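# Carry the glass beaker of vials between shelved benches

## Task

Move the glass beaker holding vials from the shelved bench beside the door onto the work top of the shelved bench beside the window. The task fails if the beaker or any vial reaches the floor, if glass breaks (a drop of more than a few centimetres or a hard knock will do it), or if the robot tips over or is left leaning. At the end the gripper must have released the beaker and the robot must have moved away, so the beaker rests on the bench by itself.

## Robot and tools

ROBOT. A Hello Robot Stretch 4, about 1.6 m tall, with one arm. It has an omni-wheel base (rim no more than 0.23 m from the base origin), a lift that rides a mast, a telescoping arm that reaches forward, a three-joint wrist (yaw, pitch, roll) and a two-finger gripper. A loose object may occasionally get nudged by something in the scene.

FRAMES. Base frame: origin on the floor beneath the base centre, x ahead, y to the left, z up. hand_pose is reported in this frame and marks a point between the open fingertips; with all wrist joints at zero its axes line up with the base frame. The printed hand position may be somewhat wrong. The odometry frame is the base frame as it stood when the scene began; base_odometry counts wheel turns only, so slipping shows up as travel, and heading runs -3.142 to 3.142, positive to the left.

execute_actions. Argument "actions" is a list holding exactly one action, or empty (then it only reports state and pictures). Optional "cameras": a list drawn from head_camera, head_left_camera, head_right_camera, wrist_camera, all; omitted, null or ["all"] gives every camera, [] gives none. An action contains "base", "joints" or both, may add "pace" and "contact_limits", or else consists only of "end_of_arm".
- "base" holds exactly one relative move, measured from where the base last reported itself: {"translate_m": d} straight ahead (+) or back, -2 to 2 m; {"strafe_m": d} sideways, left positive, -2 to 2 m; {"rotate_rad": d} turn in place, counter-clockwise (left) positive, -3.2 to 3.2 rad.
- "joints" is one object of absolute targets keyed by name: lift_m 0 to 1.2 m; arm_m 0 to 0.55 m extension; wrist_yaw_rad -1.134 to 4.276 (0 points ahead, + to the left, 3.14 folded back, arm may block above 3.4); wrist_pitch_rad -1.117 to 4.259 (0 level, 1.57 pointing down); wrist_roll_rad -1.117 to 4.259 (0 puts fingers at equal height, + turns clockwise viewed from behind); gripper_m -0.038 to 0.141 m, the fingertip gap (below 0 they squeeze each other). Done tolerances: ±0.004 for lift, arm and gripper, ±0.02 yaw and roll, ±0.05 pitch. Out-of-range joint targets are clipped and flagged; any other bad value or unknown key rejects the whole call.
- "pace": slow, default, fast or max. Base top speed 0.1/0.3/0.4/0.6 m/s and turning 1/2/3/4 rad/s respectively, further reduced when the lift is above 0.2 (to 0.3 m/s and 1 rad/s at 1.2).
- "contact_limits": {"arm_m": value} from 0 (most delicate) to 0.75 (strongest), default 0.5; the arm halts if it pushes harder.
- {"end_of_arm": "enable_torque"} re-powers any wrist or gripper motor that shut itself off.
Motions in one action begin together; a single action cannot exceed 15 s. A part you omit may still be driving toward an earlier target. If a result reports a stop, later movement, wait and finished_scene calls in the same reply are skipped.

Other tools: wait {"seconds": 0 to 10} returns state and images with no new command. zoom_image {"camera", "region": [x0, y0, x1, y1]} in pixels of that camera's latest full image, at most 504x504. read_manual returns only licence texts. finished_scene {"scene": n} closes the current scene irreversibly and reports success.

RESULTS. base_status and joint_status: "done" (for the base it means the wheels turned the commanded amount, slip or not); "off_target" (stopped short, may keep pushing); "contact_stop_at_<key>" (blocked; that lift, arm or wheel part goes slack, a slack lift may sag under load); "limit_stop_at_<name>", including limit_stop_at_tilt (leaning over 6 degrees, lift, arm and wheels go slack until upright) and limit_stop_at_own_body (self-collision guard; moving away still works); "torque_fault" (wrist or gripper motor went limp, send enable_torque). Slack parts hold again once commanded. on_its_own lists uncommanded behaviour; "held at" is a target, not a position. lidar_m: 12 distances in 30-degree sectors, first straight ahead then counter-clockwise (4th left, 7th behind, 10th right); "-" means nothing seen or closer than 0.25 m; it misses glass and thin legs. wrist_depth_mm: 7x7 grid of depths, 100 to 2000 mm, glass omitted. turned_by_wheels vs turned_by_imu differing by over ~0.1 rad signals a bump or slip. base_tilt in degrees (forward, right positive) has a constant offset up to ~1.5. motor_effort in percent, bracket = peak of last action; wheel positive turns the base right; a level-gripper load shifts wrist_pitch_rad effort.

CAMERAS. head_camera looks forward and down from the mast top; head_left_camera and head_right_camera are steeper fisheyes showing base and arm; wrist_camera looks along the fingers. Turn the base to look around. Calibration is approximate.

GRIPPING AND SAFETY. Command a gap smaller than the object to grip; going lower squeezes harder and pulls the object inward. A firm squeeze shows in gripper_m effort; the reading and "done" do not prove a hold. Fingertips pressed onto a surface can jam; raise the lift. To unfold at the start, send lift_m 0.4 with wrist_yaw_rad 0. Tilted-up pitch (below -0.2) combined with strong roll risks self-collision stops. Keep arm_m at or under 0.2 when driving or turning with over 1 kg held, prefer slower paces, and avoid steady high pushes. Set glass down gently at low height, open, retract and back away before finishing; avoid hard contact.

Each tool is called as name(argument=value, ...), one argument or row to a line, values as JSON.

## Session

execute_actions(
  actions=[],
)

Scene clock: 0.00 s.
base_odometry: x=+0.000 y=+0.000 heading=+0.000 (m, m, rad; odometry frame)
turned_by_wheels: +0.000 (rad since the last result)
turned_by_imu: +0.000 (rad since the last result)
base_tilt: forward=+0.7 right=-0.3 (deg)
lidar_m: 1.76 1.83 1.16 1.09 1.14 1.53 1.40 1.47 1.66 1.57 1.75 1.86
base_status: not commanded
joint_positions: lift_m=+0.175 arm_m=-0.001 wrist_yaw_rad=+3.116 wrist_pitch_rad=+0.021 wrist_roll_rad=-0.010 gripper_m=+0.057
joint_status: not commanded
motor_effort: lift_m=+20 arm_m=+0 wrist_yaw_rad=+2 wrist_pitch_rad=-7 wrist_roll_rad=+1 gripper_m=-3 wheel_0=+0 wheel_1=+0 wheel_2=+0 (%)
hand_pose: x=-0.1165 y=+0.0948 z=+0.3473 quat_wxyz=(+0.013, -0.011, -0.005, +1.000) (m; base frame)
wrist_depth_mm: 233 201 - - - - - / - 146 257 - - - - / - 114 143 - - - - / - 116 142 - - - - / 142 140 259 - - - - / 206 - 1921 1537 1281 1464 1336 / 208 1160 931 960 854 842 917
pictures: head_camera, head_left_camera, head_right_camera, wrist_camera
Images, in order (width x height): head_camera 420x560, head_left_camera 420x672, head_right_camera 420x672, wrist_camera 616x392.

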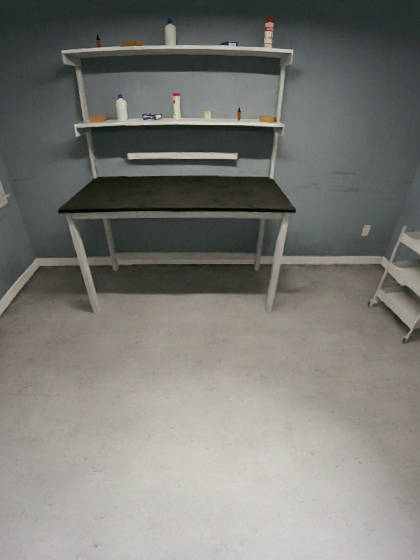

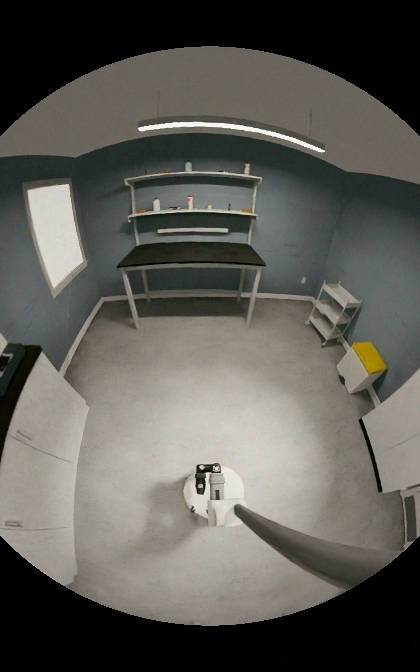

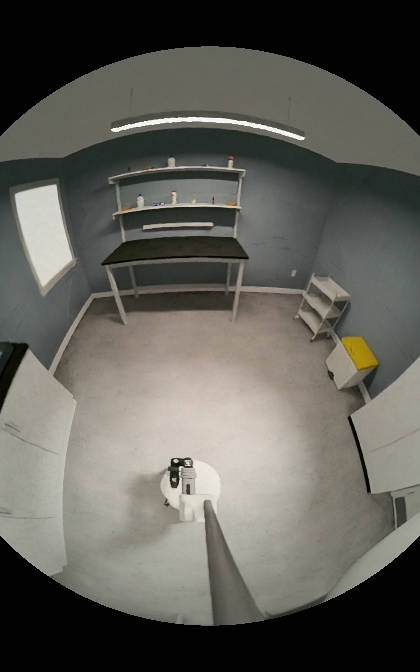

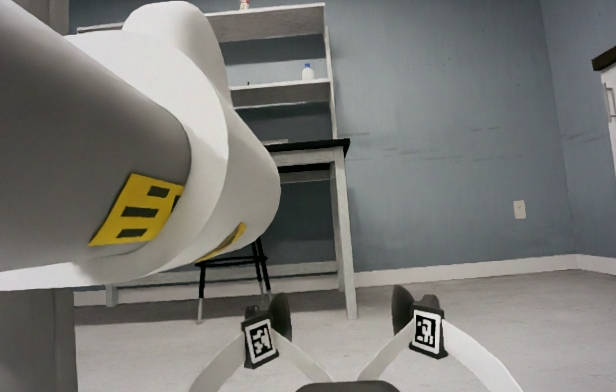

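The bench ahead is near the window, so the other one is probably behind me. I'll turn around and unfold the wrist in the same action.

execute_actions(
  actions=[
    {"base": {"rotate_rad": 3.14}, "joints": {"lift_m": 0.6, "wrist_yaw_rad": 0}, "pace": "fast"},
  ],
)

Scene clock: 4.53 s.
base_odometry: x=+0.000 y=+0.000 heading=+3.140 (m, m, rad; odometry frame)
turned_by_wheels: +3.140 (rad since the last result)
turned_by_imu: +3.209 (rad since the last result)
base_tilt: forward=+0.6 right=-0.3 (deg)
lidar_m: 1.40 1.45 1.66 1.53 1.76 1.84 1.87 1.87 1.18 1.09 1.15 1.52
base_status: done
joint_positions: lift_m=+0.600 arm_m=-0.001 wrist_yaw_rad=+0.001 wrist_pitch_rad=+0.021 wrist_roll_rad=-0.010 gripper_m=+0.057
joint_status: all done
motor_effort: lift_m=+25(27) arm_m=+0(0) wrist_yaw_rad=+0(5) wrist_pitch_rad=-7(8) wrist_roll_rad=+0(1) gripper_m=-3(3) wheel_0=-1(8) wheel_1=+0(7) wheel_2=+1(16) (%)
hand_pose: x=+0.4581 y=-0.0872 z=+0.7717 quat_wxyz=(+1.000, -0.005, +0.011, +0.000) (m; base frame)
wrist_depth_mm: - - - - - 1921 1921 / - - - - 1983 1921 1863 / - - - 1921 1921 1863 1921 / - - 1983 1863 1921 1863 1863 / - 1576 1229 1397 1863 1808 1808 / - 1921 1921 1921 1138 1863 1756 / 1983 1808 1308 1756 1661 1661 1756
pictures: head_camera, head_left_camera, head_right_camera, wrist_camera
camera_calibration (this result's frames):
wrist_camera: T_world_to_cam=[[0.0475852, -0.99318, -0.106436, -0.0100796], [0.0303338, 0.107944, -0.993694, 0.83238], [0.998406, 0.0440566, 0.0352634, -0.257525], [0, 0, 0, 1]] pos_world=[0.232345, -0.0885157, 0.83514]
Images, in order (width x height): head_camera 420x560, head_left_camera 420x672, head_right_camera 420x672, wrist_camera 616x392.

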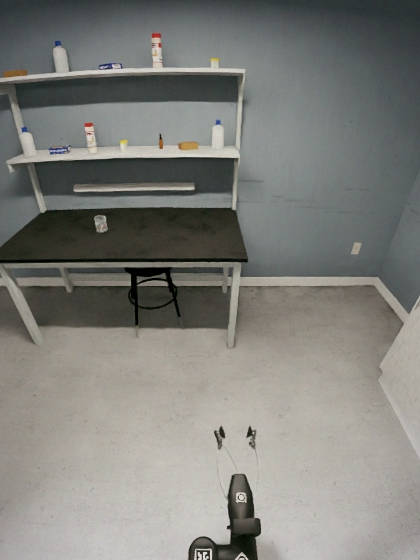

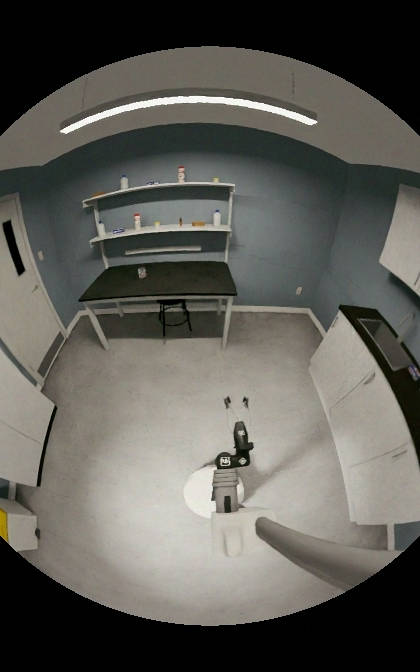

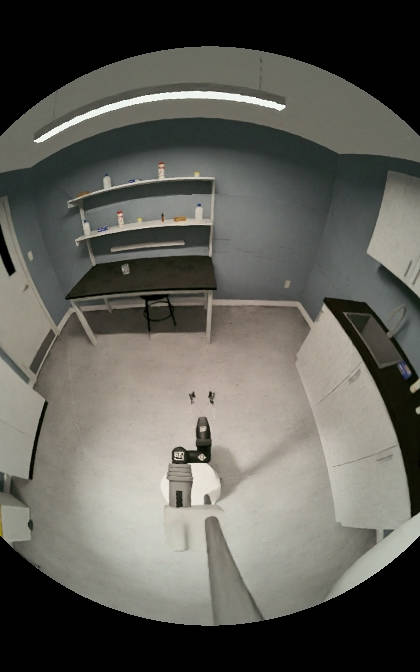

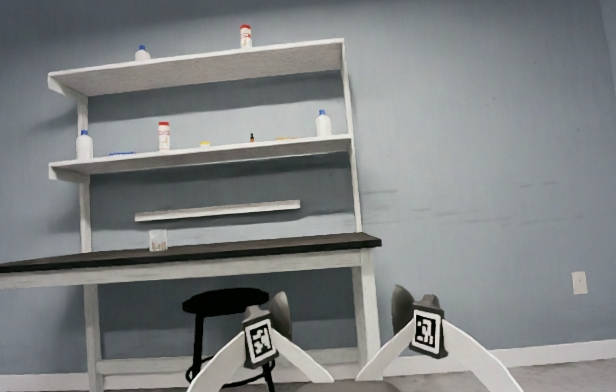

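The beaker is on this bench, about 0.8 m to my left and 1.7 m ahead. I'll strafe first to line the arm up with it.

execute_actions(
  actions=[
    {"base": {"strafe_m": 0.85}, "joints": {"lift_m": 0.75, "gripper_m": 0.12}, "pace": "fast"},
  ],
)

Scene clock: 21.57 s.
base_odometry: x=-0.001 y=-0.850 heading=+3.140 (m, m, rad; odometry frame)
turned_by_wheels: +0.000 (rad since the last result)
turned_by_imu: +0.002 (rad since the last result)
base_tilt: forward=+0.6 right=-0.3 (deg)
lidar_m: 1.37 1.45 0.74 0.69 0.74 1.07 1.83 1.86 2.04 1.96 2.04 1.47
base_status: done
joint_positions: lift_m=+0.750 arm_m=-0.001 wrist_yaw_rad=+0.000 wrist_pitch_rad=+0.021 wrist_roll_rad=-0.010 gripper_m=+0.120
joint_status: all done
motor_effort: lift_m=+25(27) arm_m=+0(0) wrist_yaw_rad=+2(0) wrist_pitch_rad=-5(5) wrist_roll_rad=+1(1) gripper_m=-2(2) wheel_0=+1(10) wheel_1=-1(14) wheel_2=+0(4) (%)
hand_pose: x=+0.4581 y=-0.0874 z=+0.9217 quat_wxyz=(+1.000, -0.005, +0.011, +0.000) (m; base frame)
wrist_depth_mm: 1708 - - - 1921 1983 1863 / 1708 - - 1863 1921 1863 1808 / 1661 - 1921 1863 1863 1863 1863 / 1661 - 1921 1921 1863 1863 1756 / 1618 1921 1863 1863 1808 1708 1708 / 1499 1921 1160 1255 1160 209 1808 / 1537 1863 216 1808 1537 1756 1808
pictures: head_camera, head_left_camera, head_right_camera, wrist_camera
camera_calibration (this result's frames):
wrist_camera: T_world_to_cam=[[0.0470252, -0.993207, -0.106436, 0.00598172], [0.0303946, 0.107927, -0.993694, 0.981434], [0.998431, 0.0434936, 0.0352635, -0.262819], [0, 0, 0, 1]] pos_world=[0.232295, -0.0885511, 0.98515]
Images, in order (width x height): head_camera 420x560, head_left_camera 420x672, head_right_camera 420x672, wrist_camera 616x392.

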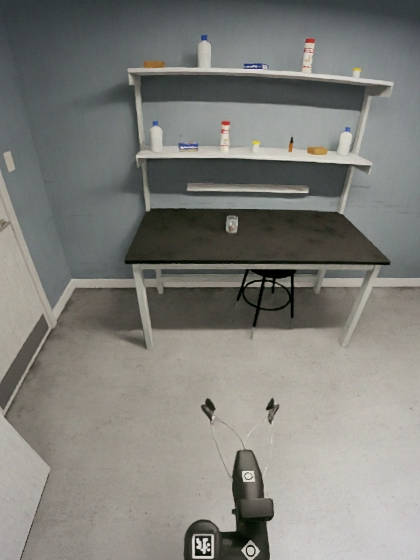

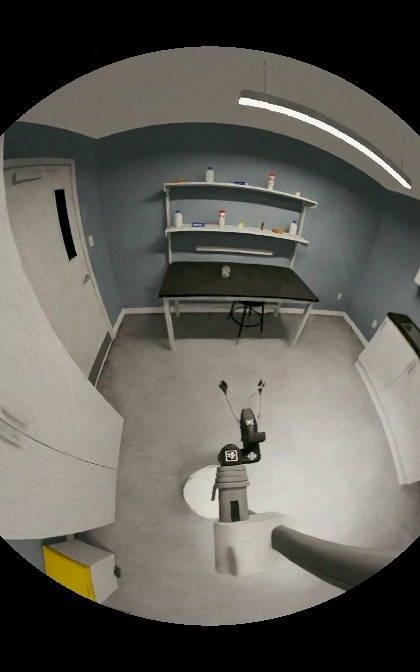

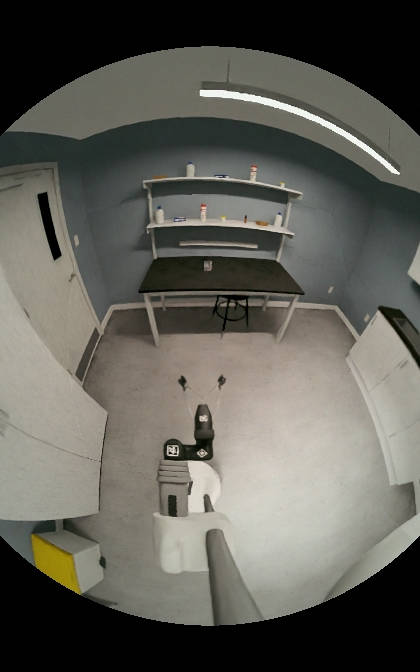

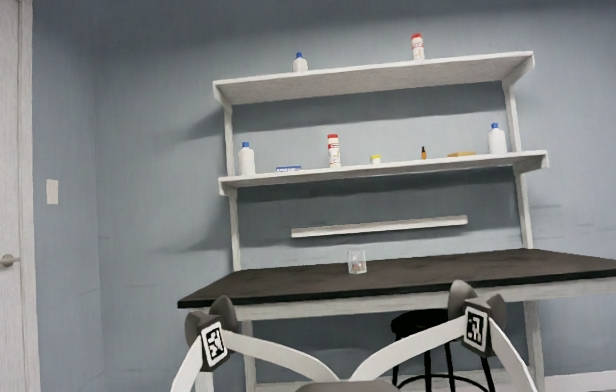

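The arm is now lined up with the beaker. Next I'll drive toward the table.

execute_actions(
  actions=[
    {"base": {"translate_m": 1.0}, "pace": "fast"},
  ],
)

Scene clock: 29.40 s.
base_odometry: x=-1.001 y=-0.849 heading=+3.140 (m, m, rad; odometry frame)
turned_by_wheels: +0.000 (rad since the last result)
turned_by_imu: -0.003 (rad since the last result)
base_tilt: forward=+0.6 right=-0.3 (deg)
lidar_m: 0.38 0.40 0.54 1.18 0.86 1.04 2.68 3.05 2.04 1.93 0.58 0.42
base_status: done
joint_positions: lift_m=+0.750 arm_m=-0.001 wrist_yaw_rad=+0.000 wrist_pitch_rad=+0.021 wrist_roll_rad=-0.010 gripper_m=+0.120
joint_status: not commanded
motor_effort: lift_m=+25(25) arm_m=-1(0) wrist_yaw_rad=+1(2) wrist_pitch_rad=-7(6) wrist_roll_rad=-1(1) gripper_m=-1(2) wheel_0=-1(6) wheel_1=+0(7) wheel_2=+2(17) (%)
hand_pose: x=+0.4581 y=-0.0874 z=+0.9217 quat_wxyz=(+1.000, -0.005, +0.011, +0.000) (m; base frame)
wrist_depth_mm: 1008 976 976 960 960 931 946 / 991 960 991 741 715 691 715 / 723 798 878 946 931 931 904 / 960 946 960 931 917 917 891 / 946 960 917 931 917 891 878 / 960 931 917 904 854 211 741 / 946 615 216 508 459 459 492
pictures: head_camera, head_left_camera, head_right_camera, wrist_camera
camera_calibration (this result's frames):
wrist_camera: T_world_to_cam=[[0.0471054, -0.993203, -0.106436, 0.00596811], [0.0303859, 0.107929, -0.993694, 0.981436], [0.998428, 0.0435742, 0.0352634, -0.262818], [0, 0, 0, 1]] pos_world=[0.232302, -0.088546, 0.98515]
Images, in order (width x height): head_camera 420x560, head_left_camera 420x672, head_right_camera 420x672, wrist_camera 616x392.

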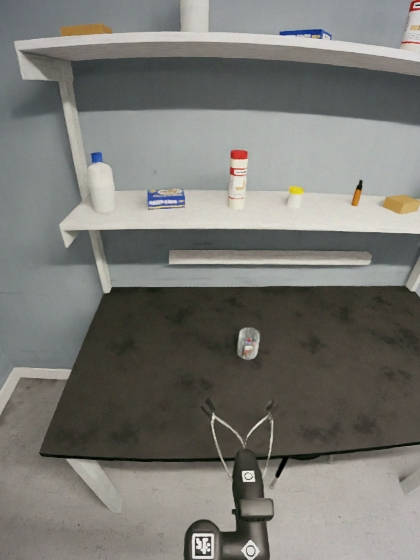

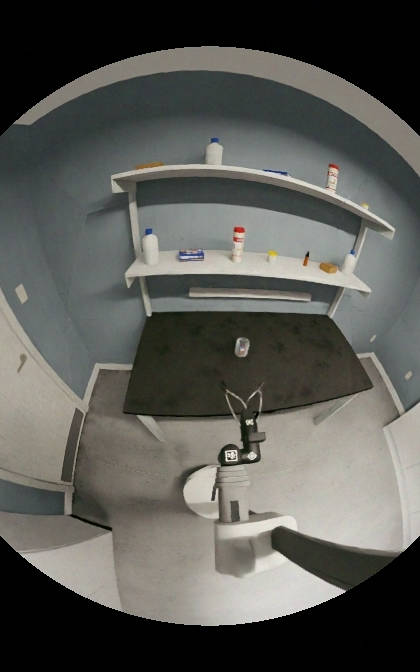

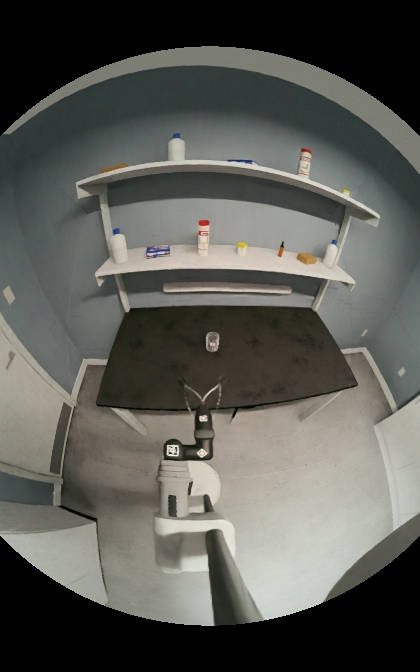

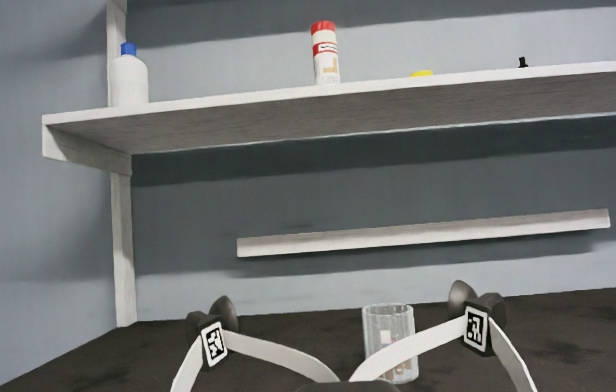

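The head and wrist cameras disagree on how far right of the gripper the beaker sits. I'll zoom in for a more precise measurement.

zoom_image(
  camera="head_camera",
  region=[140, 280, 360, 500],
)

Region (140, 280, 360, 500) of head_camera's 420x560 image, scaled by 2.291, with more detail than that image has.

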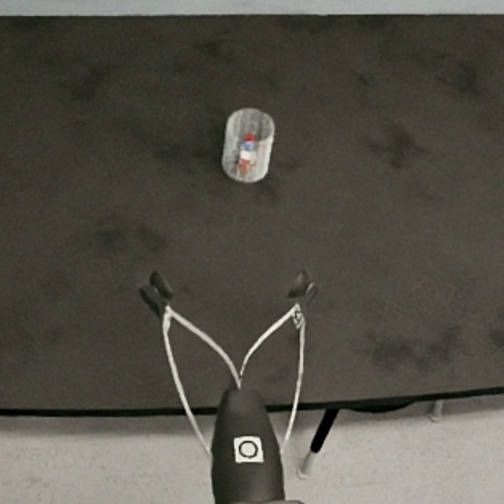

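I'll lower the gripper to beaker height and extend the arm partway, then check the alignment again.

execute_actions(
  actions=[
    {"joints": {"lift_m": 0.65, "arm_m": 0.08, "gripper_m": 0.14}},
  ],
)

Scene clock: 53.33 s.
base_odometry: x=-1.001 y=-0.849 heading=+3.140 (m, m, rad; odometry frame)
turned_by_wheels: +0.000 (rad since the last result)
turned_by_imu: +0.001 (rad since the last result)
base_tilt: forward=+0.6 right=-0.2 (deg)
lidar_m: 0.38 0.40 0.54 1.19 0.85 1.03 2.70 3.03 2.03 1.93 0.58 0.43
base_status: not commanded
joint_positions: lift_m=+0.650 arm_m=+0.079 wrist_yaw_rad=+0.000 wrist_pitch_rad=+0.021 wrist_roll_rad=-0.010 gripper_m=+0.140
joint_status: all done
motor_effort: lift_m=+15(23) arm_m=+8(8) wrist_yaw_rad=+2(1) wrist_pitch_rad=-5(6) wrist_roll_rad=+1(1) gripper_m=+1(2) wheel_0=-1(1) wheel_1=+0(0) wheel_2=+2(2) (%)
hand_pose: x=+0.5380 y=-0.0874 z=+0.8226 quat_wxyz=(+1.000, -0.005, +0.011, +0.000) (m; base frame)
wrist_depth_mm: 904 609 609 615 609 627 654 / 654 741 778 820 854 854 842 / 917 878 866 866 842 831 820 / 866 866 878 854 842 831 820 / 878 866 866 854 831 820 820 / 647 597 539 512 436 197 402 / 364 336 271 278 249 256 271
pictures: head_camera, head_left_camera, head_right_camera, wrist_camera
camera_calibration (this result's frames):
wrist_camera: T_world_to_cam=[[0.0469921, -0.993209, -0.106435, -0.0083216], [0.030406, 0.107926, -0.993694, 0.880471], [0.998432, 0.0434595, 0.0352712, -0.339107], [0, 0, 0, 1]] pos_world=[0.312195, -0.0885532, 0.885994]
Images, in order (width x height): head_camera 420x560, head_left_camera 420x672, head_right_camera 420x672, wrist_camera 616x392.

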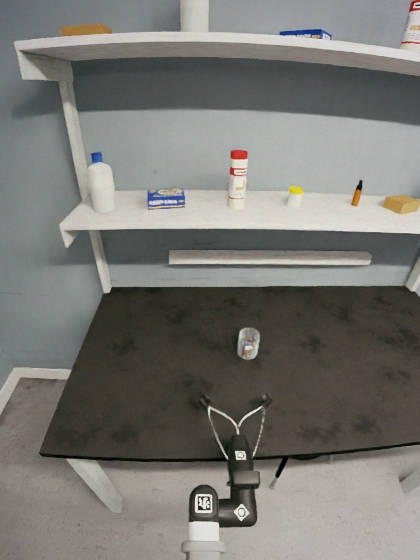

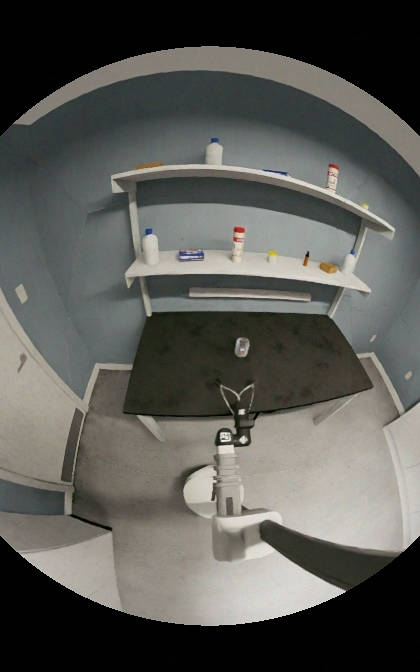

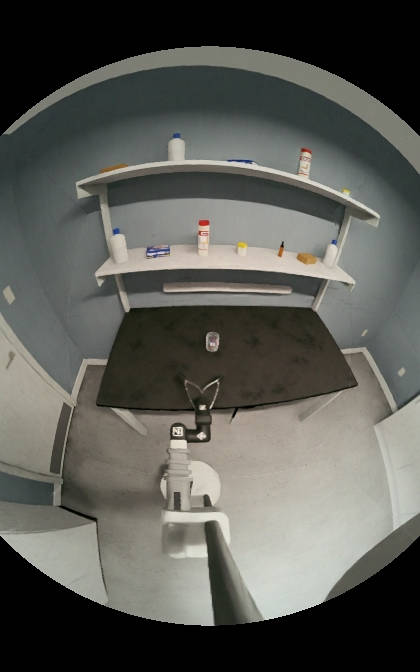

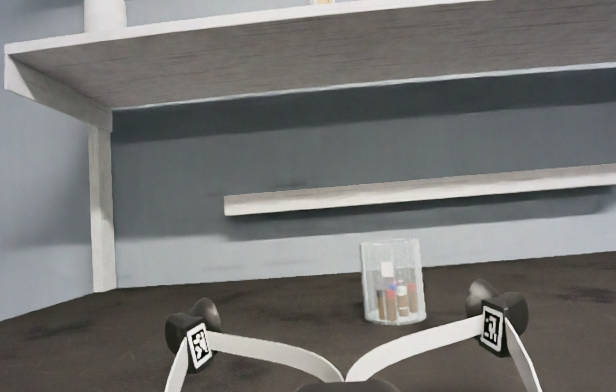

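The wrist view puts the beaker about 5–6 cm to the right of the gripper's centre line. I'll strafe to correct that.

execute_actions(
  actions=[
    {"base": {"strafe_m": -0.055}, "pace": "slow"},
  ],
  cameras=["head_camera", "wrist_camera"],
)

Scene clock: 60.83 s.
base_odometry: x=-1.001 y=-0.794 heading=+3.140 (m, m, rad; odometry frame)
turned_by_wheels: +0.000 (rad since the last result)
turned_by_imu: +0.001 (rad since the last result)
base_tilt: forward=+0.7 right=-0.3 (deg)
lidar_m: 0.38 0.39 0.54 1.24 0.92 1.11 2.83 3.06 1.99 1.87 0.59 0.40
base_status: done
joint_positions: lift_m=+0.650 arm_m=+0.079 wrist_yaw_rad=+0.000 wrist_pitch_rad=+0.021 wrist_roll_rad=-0.010 gripper_m=+0.140
joint_status: not commanded
motor_effort: lift_m=+14(14) arm_m=+8(8) wrist_yaw_rad=+2(3) wrist_pitch_rad=-8(7) wrist_roll_rad=+0(0) gripper_m=+0(0) wheel_0=+1(6) wheel_1=-1(6) wheel_2=+1(2) (%)
hand_pose: x=+0.5380 y=-0.0874 z=+0.8226 quat_wxyz=(+1.000, -0.005, +0.011, +0.000) (m; base frame)
wrist_depth_mm: 661 621 603 615 603 634 661 / 676 741 778 820 854 831 854 / 904 891 866 866 854 854 820 / 878 878 878 854 842 820 820 / 891 866 854 854 831 820 809 / 647 597 539 459 436 196 404 / 364 338 271 279 250 257 273
pictures: head_camera, wrist_camera
camera_calibration (this result's frames):
wrist_camera: T_world_to_cam=[[0.0469922, -0.993209, -0.106435, -0.00832177], [0.0304058, 0.107926, -0.993694, 0.880471], [0.998432, 0.0434596, 0.035271, -0.339109], [0, 0, 0, 1]] pos_world=[0.312197, -0.0885532, 0.885994]
Images, in order (width x height): head_camera 420x560, wrist_camera 616x392.

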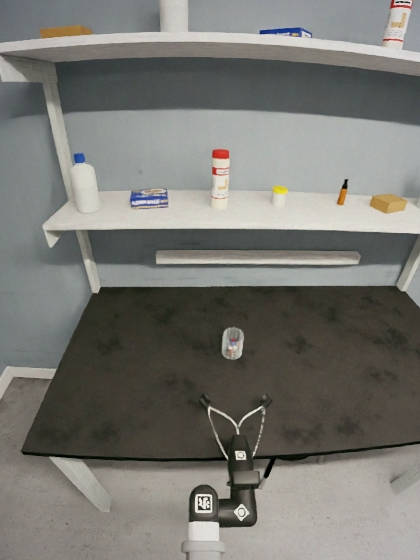

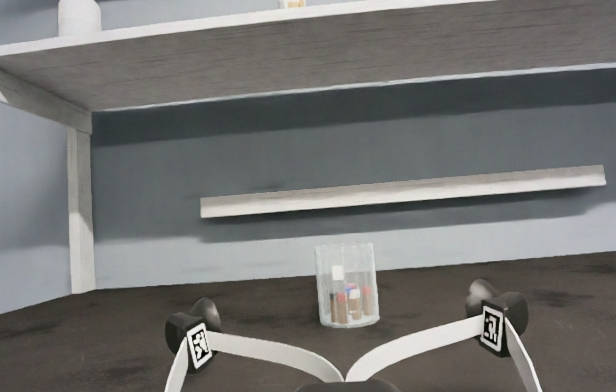

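The beaker is centred between the fingers now. I'll extend the arm toward it.

execute_actions(
  actions=[
    {"joints": {"arm_m": 0.22}, "contact_limits": {"arm_m": 0.15}},
  ],
  cameras=["head_camera", "wrist_camera"],
)

Scene clock: 65.00 s.
base_odometry: x=-1.001 y=-0.794 heading=+3.140 (m, m, rad; odometry frame)
turned_by_wheels: +0.000 (rad since the last result)
turned_by_imu: +0.001 (rad since the last result)
base_tilt: forward=+0.6 right=-0.3 (deg)
lidar_m: 0.39 0.39 0.54 1.23 0.91 1.10 2.80 3.04 1.99 1.88 0.58 0.44
base_status: not commanded
joint_positions: lift_m=+0.650 arm_m=+0.219 wrist_yaw_rad=+0.000 wrist_pitch_rad=+0.021 wrist_roll_rad=-0.010 gripper_m=+0.140
joint_status: all done
motor_effort: lift_m=+15(15) arm_m=+7(9) wrist_yaw_rad=+2(3) wrist_pitch_rad=-6(6) wrist_roll_rad=+0(0) gripper_m=+0(1) wheel_0=+1(2) wheel_1=-1(1) wheel_2=+1(1) (%)
contact_limits: arm_m 0.15
hand_pose: x=+0.6780 y=-0.0874 z=+0.8226 quat_wxyz=(+1.000, -0.005, +0.011, +0.000) (m; base frame)
wrist_depth_mm: 535 549 559 580 609 634 661 / 676 741 732 732 723 723 707 / 741 741 732 732 723 707 699 / 741 741 723 723 699 699 691 / 741 732 715 707 699 691 683 / 634 591 530 459 466 196 402 / 364 332 270 267 247 256 271
pictures: head_camera, wrist_camera
camera_calibration (this result's frames):
wrist_camera: T_world_to_cam=[[0.0469982, -0.993208, -0.106434, -0.0149037], [0.0304192, 0.107926, -0.993693, 0.876209], [0.998432, 0.0434641, 0.0352849, -0.478903], [0, 0, 0, 1]] pos_world=[0.452199, -0.0885529, 0.885995]
Images, in order (width x height): head_camera 420x560, wrist_camera 616x392.

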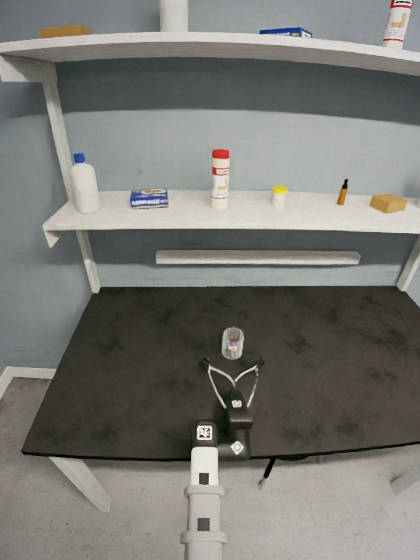

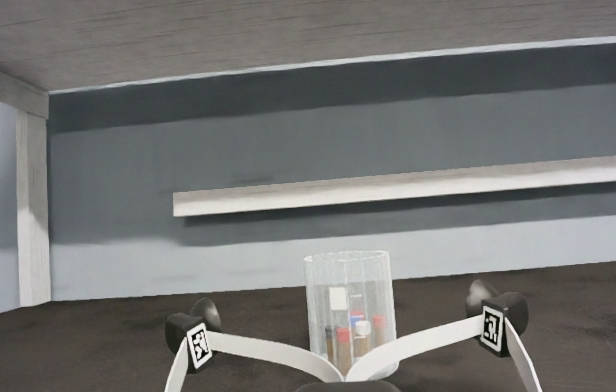

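execute_actions(
  actions=[
    {"joints": {"arm_m": 0.275}, "contact_limits": {"arm_m": 0.1}, "pace": "slow"},
  ],
  cameras=["head_camera", "wrist_camera", "head_left_camera"],
)

Scene clock: 79.93 s.
base_odometry: x=-1.001 y=-0.794 heading=+3.140 (m, m, rad; odometry frame)
turned_by_wheels: +0.000 (rad since the last result)
turned_by_imu: +0.001 (rad since the last result)
base_tilt: forward=+0.6 right=-0.3 (deg)
lidar_m: 0.37 0.41 0.55 1.23 0.88 1.11 2.81 3.02 1.98 1.86 0.59 0.41
base_status: not commanded
joint_positions: lift_m=+0.650 arm_m=+0.274 wrist_yaw_rad=+0.000 wrist_pitch_rad=+0.021 wrist_roll_rad=-0.010 gripper_m=+0.140
joint_status: all done
motor_effort: lift_m=+14(14) arm_m=+8(8) wrist_yaw_rad=+2(2) wrist_pitch_rad=-5(6) wrist_roll_rad=+1(1) gripper_m=+0(1) wheel_0=+2(1) wheel_1=-1(1) wheel_2=+1(1) (%)
contact_limits: arm_m 0.1
hand_pose: x=+0.7330 y=-0.0874 z=+0.8226 quat_wxyz=(+1.000, -0.005, +0.011, +0.000) (m; base frame)
wrist_depth_mm: 535 554 569 585 609 627 654 / 683 691 691 683 668 668 661 / 699 683 683 676 661 654 647 / 683 699 668 668 597 654 640 / 683 668 676 661 647 634 640 / 634 597 535 500 462 196 402 / 359 330 268 228 242 254 271
pictures: head_camera, head_left_camera, wrist_camera
camera_calibration (this result's frames):
wrist_camera: T_world_to_cam=[[0.0469982, -0.993208, -0.106435, -0.0174873], [0.0304192, 0.107926, -0.993693, 0.874536], [0.998432, 0.0434642, 0.0352849, -0.533791], [0, 0, 0, 1]] pos_world=[0.507173, -0.0885529, 0.885995]
Images, in order (width x height): head_camera 420x560, head_left_camera 420x672, wrist_camera 616x392.

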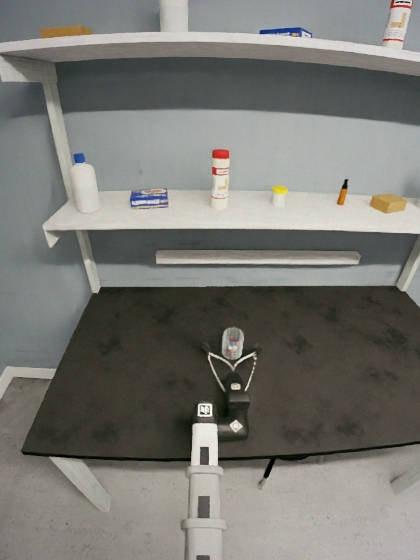

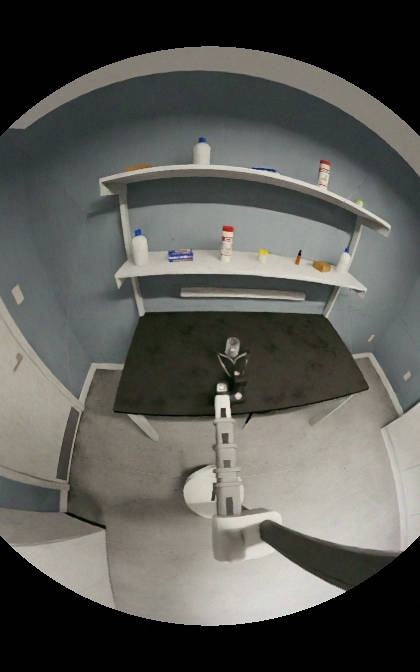

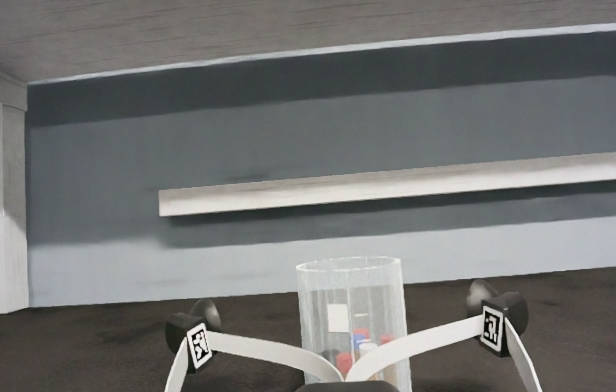

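zoom_image(
  camera="head_camera",
  region=[160, 300, 310, 450],
)

Region (160, 300, 310, 450) of head_camera's 420x560 image, scaled by 3.360, with more detail than that image has.

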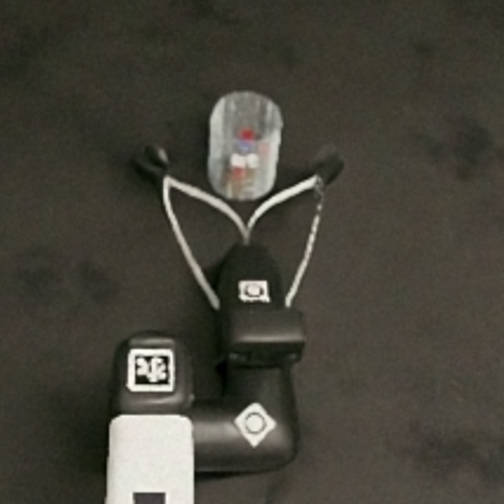

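The fingertips are nearly level with the beaker's centre. I'll extend a little further, then close the gripper.

execute_actions(
  actions=[
    {"joints": {"arm_m": 0.295}, "contact_limits": {"arm_m": 0.1}, "pace": "slow"},
  ],
  cameras=["wrist_camera"],
)

execute_actions(
  actions=[
    {"joints": {"gripper_m": 0.03}},
  ],
  cameras=["head_camera", "wrist_camera"],
)

Scene clock: 87.33 s.
base_odometry: x=-1.001 y=-0.794 heading=+3.140 (m, m, rad; odometry frame)
turned_by_wheels: +0.000 (rad since the last result)
turned_by_imu: +0.001 (rad since the last result)
base_tilt: forward=+0.6 right=-0.3 (deg)
lidar_m: 0.38 0.40 0.53 1.24 0.90 1.10 2.82 3.04 1.99 1.88 0.56 0.41
base_status: not commanded
joint_positions: lift_m=+0.650 arm_m=+0.294 wrist_yaw_rad=+0.000 wrist_pitch_rad=+0.021 wrist_roll_rad=-0.010 gripper_m=+0.140
joint_status: all done
motor_effort: lift_m=+14(14) arm_m=+8(7) wrist_yaw_rad=+1(1) wrist_pitch_rad=-7(6) wrist_roll_rad=+1(1) gripper_m=+0(1) wheel_0=+1(1) wheel_1=+0(1) wheel_2=+1(1) (%)
contact_limits: arm_m 0.1
hand_pose: x=+0.7530 y=-0.0874 z=+0.8226 quat_wxyz=(+1.000, -0.005, +0.011, +0.000) (m; base frame)
wrist_depth_mm: 530 549 564 591 609 647 640 / 683 668 668 661 647 640 634 / 683 676 661 647 640 634 634 / 676 661 591 647 580 627 615 / 668 661 640 634 627 621 621 / 627 585 530 504 466 196 399 / 362 332 268 210 223 254 271
pictures: wrist_camera
camera_calibration (this result's frames):
wrist_camera: T_world_to_cam=[[0.0469982, -0.993208, -0.106434, -0.0184275], [0.0304191, 0.107926, -0.993693, 0.873928], [0.998432, 0.0434642, 0.0352849, -0.553763], [0, 0, 0, 1]] pos_world=[0.527176, -0.0885529, 0.885995]
Images, in order (width x height): wrist_camera 616x392.

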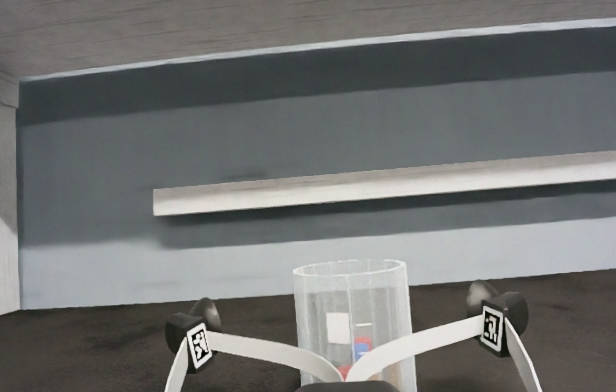

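Scene clock: 89.43 s.
base_odometry: x=-1.001 y=-0.794 heading=+3.140 (m, m, rad; odometry frame)
turned_by_wheels: +0.000 (rad since the last result)
turned_by_imu: +0.001 (rad since the last result)
base_tilt: forward=+0.6 right=-0.2 (deg)
lidar_m: 0.39 0.39 0.54 1.23 0.90 1.13 2.80 3.03 1.99 1.88 0.59 0.42
base_status: not commanded
joint_positions: lift_m=+0.650 arm_m=+0.294 wrist_yaw_rad=+0.000 wrist_pitch_rad=+0.021 wrist_roll_rad=-0.010 gripper_m=+0.030
joint_status: all done
motor_effort: lift_m=+14(15) arm_m=+8(8) wrist_yaw_rad=+2(2) wrist_pitch_rad=-9(6) wrist_roll_rad=-1(0) gripper_m=-24(26) wheel_0=+1(1) wheel_1=+0(1) wheel_2=+1(0) (%)
hand_pose: x=+0.7530 y=-0.0874 z=+0.8226 quat_wxyz=(+1.000, -0.005, +0.011, +0.000) (m; base frame)
wrist_depth_mm: 535 544 569 591 609 647 647 / 683 668 661 654 654 640 640 / 683 668 654 654 647 640 634 / 676 661 597 640 580 627 627 / 661 654 640 647 634 627 621 / 634 591 544 496 382 421 402 / 362 334 180 202 237 236 268
pictures: head_camera, wrist_camera
camera_calibration (this result's frames):
wrist_camera: T_world_to_cam=[[0.0469985, -0.993208, -0.106434, -0.0184278], [0.0304193, 0.107926, -0.993693, 0.873928], [0.998432, 0.0434644, 0.035285, -0.553765], [0, 0, 0, 1]] pos_world=[0.527178, -0.0885529, 0.885995]
Images, in order (width x height): head_camera 420x560, wrist_camera 616x392.

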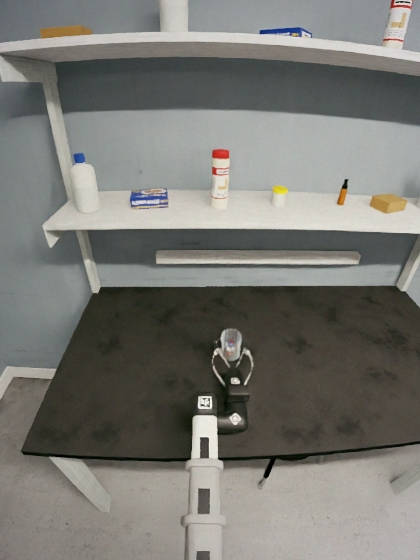

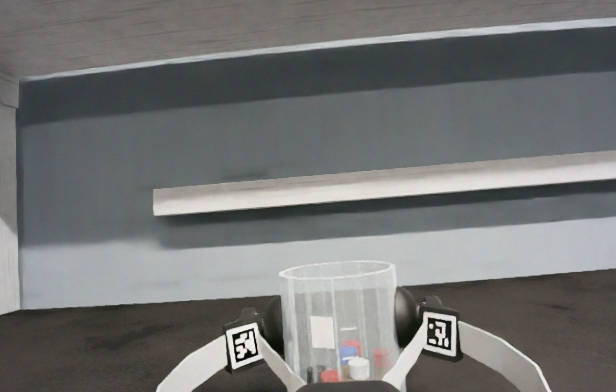

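The gripper effort jumped to −24%, which indicates a firm hold. I'll lift the beaker slowly.

execute_actions(
  actions=[
    {"joints": {"lift_m": 0.74}, "pace": "slow"},
  ],
  cameras=["head_camera", "wrist_camera"],
)

Scene clock: 93.27 s.
base_odometry: x=-1.001 y=-0.794 heading=+3.140 (m, m, rad; odometry frame)
turned_by_wheels: +0.000 (rad since the last result)
turned_by_imu: +0.001 (rad since the last result)
base_tilt: forward=+0.6 right=-0.2 (deg)
lidar_m: 0.38 0.40 0.54 1.23 0.91 1.13 2.82 3.05 1.98 1.88 0.55 0.41
base_status: not commanded
joint_positions: lift_m=+0.739 arm_m=+0.294 wrist_yaw_rad=+0.000 wrist_pitch_rad=+0.022 wrist_roll_rad=-0.010 gripper_m=+0.030
joint_status: all done
motor_effort: lift_m=+27(27) arm_m=+8(8) wrist_yaw_rad=+2(2) wrist_pitch_rad=-11(9) wrist_roll_rad=+0(2) gripper_m=-21(22) wheel_0=+1(1) wheel_1=-1(1) wheel_2=+1(1) (%)
hand_pose: x=+0.7530 y=-0.0874 z=+0.9112 quat_wxyz=(+1.000, -0.005, +0.011, +0.000) (m; base frame)
wrist_depth_mm: 389 397 410 427 445 459 480 / 512 539 580 603 647 640 634 / 683 668 661 654 647 640 634 / 676 654 654 647 634 634 621 / 661 661 585 585 627 621 615 / 661 647 640 627 627 615 615 / 615 574 180 201 237 407 462
pictures: head_camera, wrist_camera
camera_calibration (this result's frames):
wrist_camera: T_world_to_cam=[[0.046865, -0.993208, -0.106493, -0.00883602], [0.029174, 0.107926, -0.993731, 0.96301], [0.998475, 0.0434644, 0.0340338, -0.555781], [0, 0, 0, 1]] pos_world=[0.527252, -0.0885529, 0.974947]
Images, in order (width x height): head_camera 420x560, wrist_camera 616x392.

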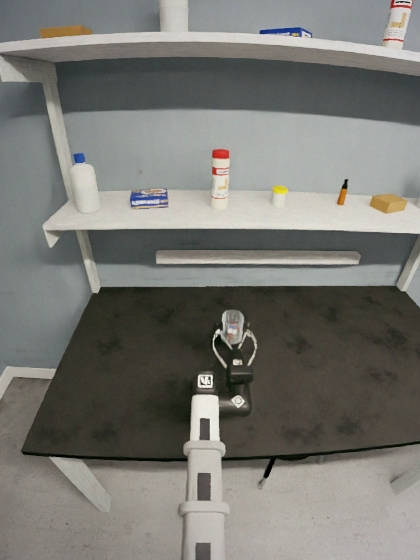

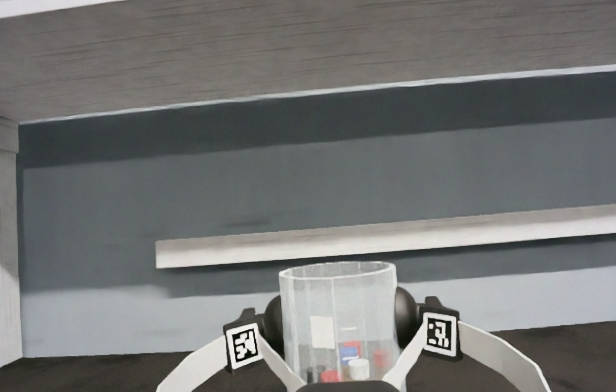

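The beaker is held. I'll retract the arm while backing away from the bench.

execute_actions(
  actions=[
    {"base": {"translate_m": -0.6}, "joints": {"arm_m": 0.0}},
  ],
  cameras=["wrist_camera"],
)

execute_actions(
  actions=[
    {"base": {"rotate_rad": -3.1}, "pace": "slow"},
  ],
)

Scene clock: 101.47 s.
base_odometry: x=-0.401 y=-0.795 heading=+3.140 (m, m, rad; odometry frame)
turned_by_wheels: +0.000 (rad since the last result)
turned_by_imu: +0.005 (rad since the last result)
base_tilt: forward=+0.6 right=-0.3 (deg)
lidar_m: 0.99 1.01 1.30 0.77 0.80 1.37 2.24 2.33 2.01 1.89 1.96 1.04
base_status: done
joint_positions: lift_m=+0.740 arm_m=+0.001 wrist_yaw_rad=+0.000 wrist_pitch_rad=+0.023 wrist_roll_rad=-0.010 gripper_m=+0.030
joint_status: all done
motor_effort: lift_m=+25(26) arm_m=-7(8) wrist_yaw_rad=+2(1) wrist_pitch_rad=-9(12) wrist_roll_rad=-1(1) gripper_m=-22(21) wheel_0=-1(5) wheel_1=+0(5) wheel_2=-1(9) (%)
hand_pose: x=+0.4606 y=-0.0874 z=+0.9112 quat_wxyz=(+1.000, -0.005, +0.011, +0.000) (m; base frame)
wrist_depth_mm: 1661 1618 1537 1397 1366 1366 1499 / 1576 1576 1537 1499 1464 1537 1464 / 1576 1576 1537 1576 1464 1499 1397 / 1537 1537 1537 1499 1499 1464 1499 / 1499 1537 1537 1499 1464 1464 1397 / 1576 1464 931 854 732 741 741 / 1499 788 180 202 236 759 1430
pictures: wrist_camera
camera_calibration (this result's frames):
wrist_camera: T_world_to_cam=[[0.0467838, -0.993211, -0.106509, 0.00490114], [0.0288424, 0.107924, -0.993741, 0.971695], [0.998489, 0.043419, 0.0336956, -0.26362], [0, 0, 0, 1]] pos_world=[0.234966, -0.0885558, 0.975018]
Images, in order (width x height): wrist_camera 616x392.

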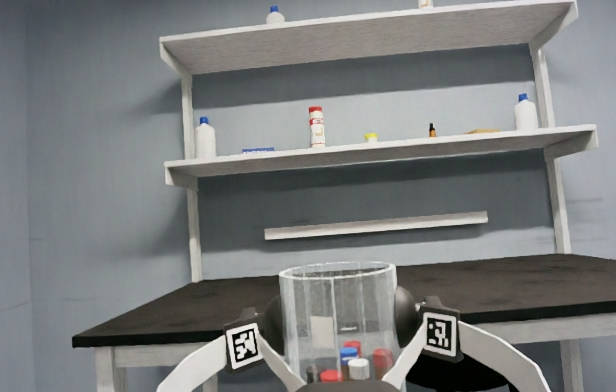

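Scene clock: 105.87 s.
base_odometry: x=-0.401 y=-0.795 heading=+0.040 (m, m, rad; odometry frame)
turned_by_wheels: -3.100 (rad since the last result)
turned_by_imu: -3.165 (rad since the last result)
base_tilt: forward=+0.7 right=-0.3 (deg)
lidar_m: 2.18 2.27 1.96 1.88 1.44 1.03 0.97 1.04 1.28 0.76 0.80 1.38
base_status: done
joint_positions: lift_m=+0.740 arm_m=+0.001 wrist_yaw_rad=+0.000 wrist_pitch_rad=+0.023 wrist_roll_rad=-0.010 gripper_m=+0.030
joint_status: not commanded
motor_effort: lift_m=+25(25) arm_m=-7(8) wrist_yaw_rad=+1(1) wrist_pitch_rad=-11(9) wrist_roll_rad=+1(1) gripper_m=-23(21) wheel_0=+1(4) wheel_1=+1(6) wheel_2=+0(2) (%)
hand_pose: x=+0.4607 y=-0.0874 z=+0.9112 quat_wxyz=(+1.000, -0.005, +0.011, +0.000) (m; base frame)
wrist_depth_mm: - - - - - - 1618 / - - - - - - 1756 / - - - - - - 1756 / - - - - - - 1808 / - - - - - - 1661 / - - - - - 1983 1618 / - - 180 202 237 1464 1708
pictures: head_camera, head_left_camera, head_right_camera, wrist_camera
camera_calibration (this result's frames):
wrist_camera: T_world_to_cam=[[0.0467939, -0.99321, -0.106509, 0.00489869], [0.0288414, 0.107924, -0.993741, 0.971695], [0.998488, 0.0434292, 0.0336957, -0.263625], [0, 0, 0, 1]] pos_world=[0.234973, -0.0885551, 0.975018]
Images, in order (width x height): head_camera 420x560, head_left_camera 420x672, head_right_camera 420x672, wrist_camera 616x392.

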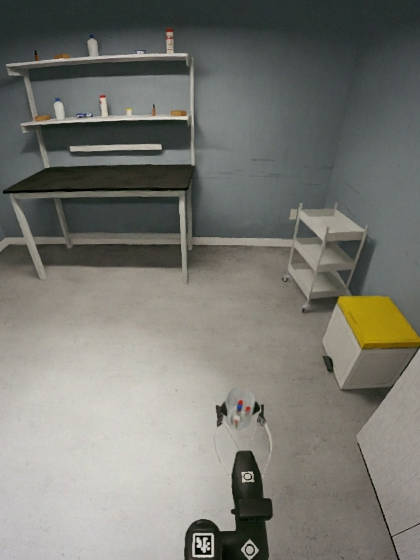

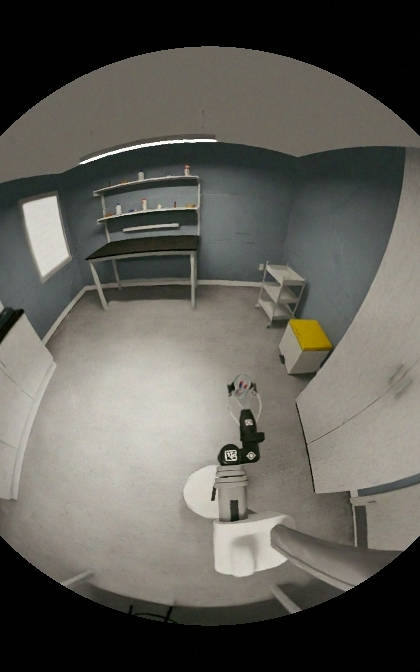

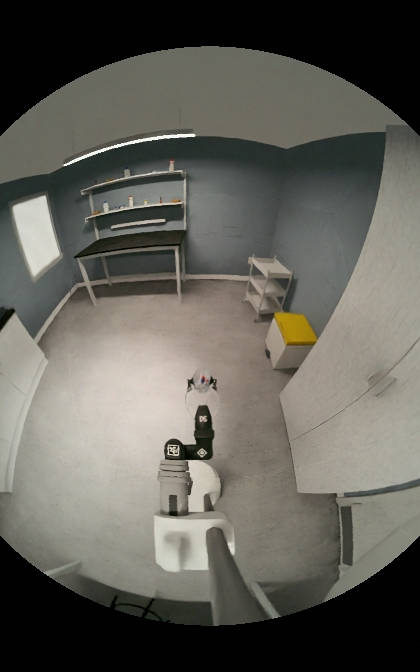

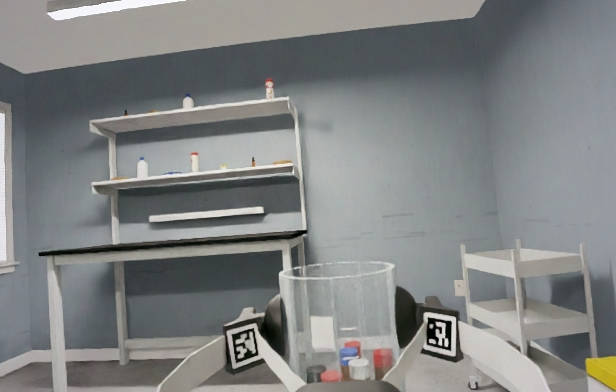

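I'll strafe left to centre on the window bench, then drive up to it.

execute_actions(
  actions=[
    {"base": {"strafe_m": 0.85}},
  ],
  cameras=["head_camera"],
)

execute_actions(
  actions=[
    {"base": {"translate_m": 1.5}},
  ],
  cameras=["head_camera", "wrist_camera"],
)

Scene clock: 114.20 s.
base_odometry: x=-0.436 y=+0.055 heading=+0.040 (m, m, rad; odometry frame)
turned_by_wheels: +0.000 (rad since the last result)
turned_by_imu: +0.003 (rad since the last result)
base_tilt: forward=+0.8 right=-0.3 (deg)
lidar_m: 2.19 1.48 1.09 1.02 1.07 1.83 0.96 1.04 1.44 1.62 1.69 2.27
base_status: done
joint_positions: lift_m=+0.740 arm_m=+0.001 wrist_yaw_rad=+0.000 wrist_pitch_rad=+0.023 wrist_roll_rad=-0.010 gripper_m=+0.030
joint_status: not commanded
motor_effort: lift_m=+25(26) arm_m=-7(8) wrist_yaw_rad=+1(2) wrist_pitch_rad=-9(11) wrist_roll_rad=+1(2) gripper_m=-21(22) wheel_0=+2(8) wheel_1=+1(9) wheel_2=-1(1) (%)
hand_pose: x=+0.4607 y=-0.0874 z=+0.9112 quat_wxyz=(+1.000, -0.005, +0.011, +0.000) (m; base frame)
wrist_depth_mm: - - - - - - - / - - - - - - - / - - - - - - - / - - - - - - - / - - - - - - - / - - - - - - - / - - 180 202 236 1808 -
pictures: head_camera
Images, in order (width x height): head_camera 420x560.

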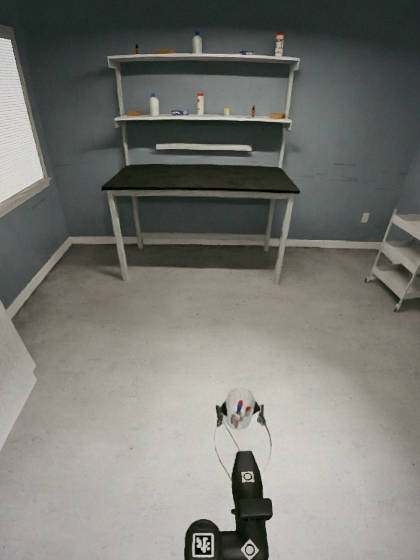

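Scene clock: 120.67 s.
base_odometry: x=+1.063 y=+0.116 heading=+0.040 (m, m, rad; odometry frame)
turned_by_wheels: +0.000 (rad since the last result)
turned_by_imu: -0.006 (rad since the last result)
base_tilt: forward=+0.6 right=-0.3 (deg)
lidar_m: 0.67 0.73 0.98 1.42 1.11 1.49 2.50 2.34 1.82 1.70 1.70 0.71
base_status: done
joint_positions: lift_m=+0.740 arm_m=+0.001 wrist_yaw_rad=+0.000 wrist_pitch_rad=+0.023 wrist_roll_rad=-0.010 gripper_m=+0.030
joint_status: not commanded
motor_effort: lift_m=+25(25) arm_m=-7(7) wrist_yaw_rad=+2(1) wrist_pitch_rad=-10(11) wrist_roll_rad=+1(1) gripper_m=-22(21) wheel_0=+0(5) wheel_1=-1(8) wheel_2=+0(10) (%)
hand_pose: x=+0.4606 y=-0.0874 z=+0.9112 quat_wxyz=(+1.000, -0.005, +0.011, +0.000) (m; base frame)
wrist_depth_mm: 1336 1308 1281 1281 1255 1182 1205 / 1308 1060 1118 1078 1042 1078 1182 / 1255 1308 1308 1255 1229 1205 1182 / 1308 1308 1281 1229 1205 1229 1182 / 1336 1255 878 691 559 466 459 / 512 504 496 480 473 462 459 / 1308 1255 180 202 236 1078 1138
pictures: head_camera, wrist_camera
camera_calibration (this result's frames):
wrist_camera: T_world_to_cam=[[0.0468632, -0.993207, -0.106509, 0.00488803], [0.0288337, 0.107926, -0.993741, 0.971701], [0.998485, 0.0434989, 0.0336956, -0.263608], [0, 0, 0, 1]] pos_world=[0.234962, -0.0885507, 0.975022]
Images, in order (width x height): head_camera 420x560, wrist_camera 616x392.

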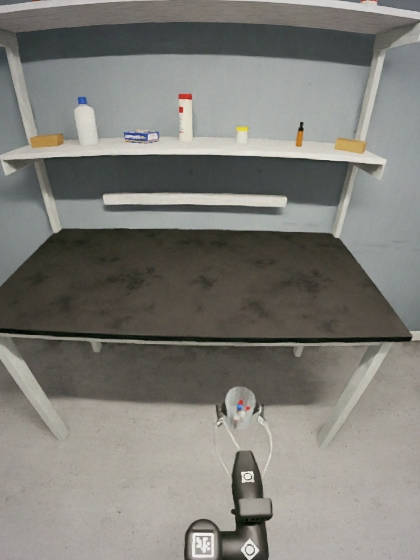

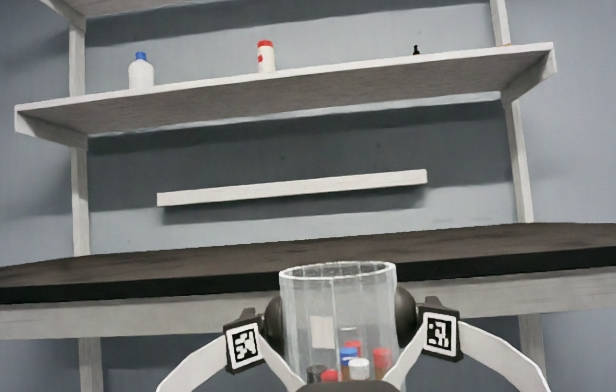

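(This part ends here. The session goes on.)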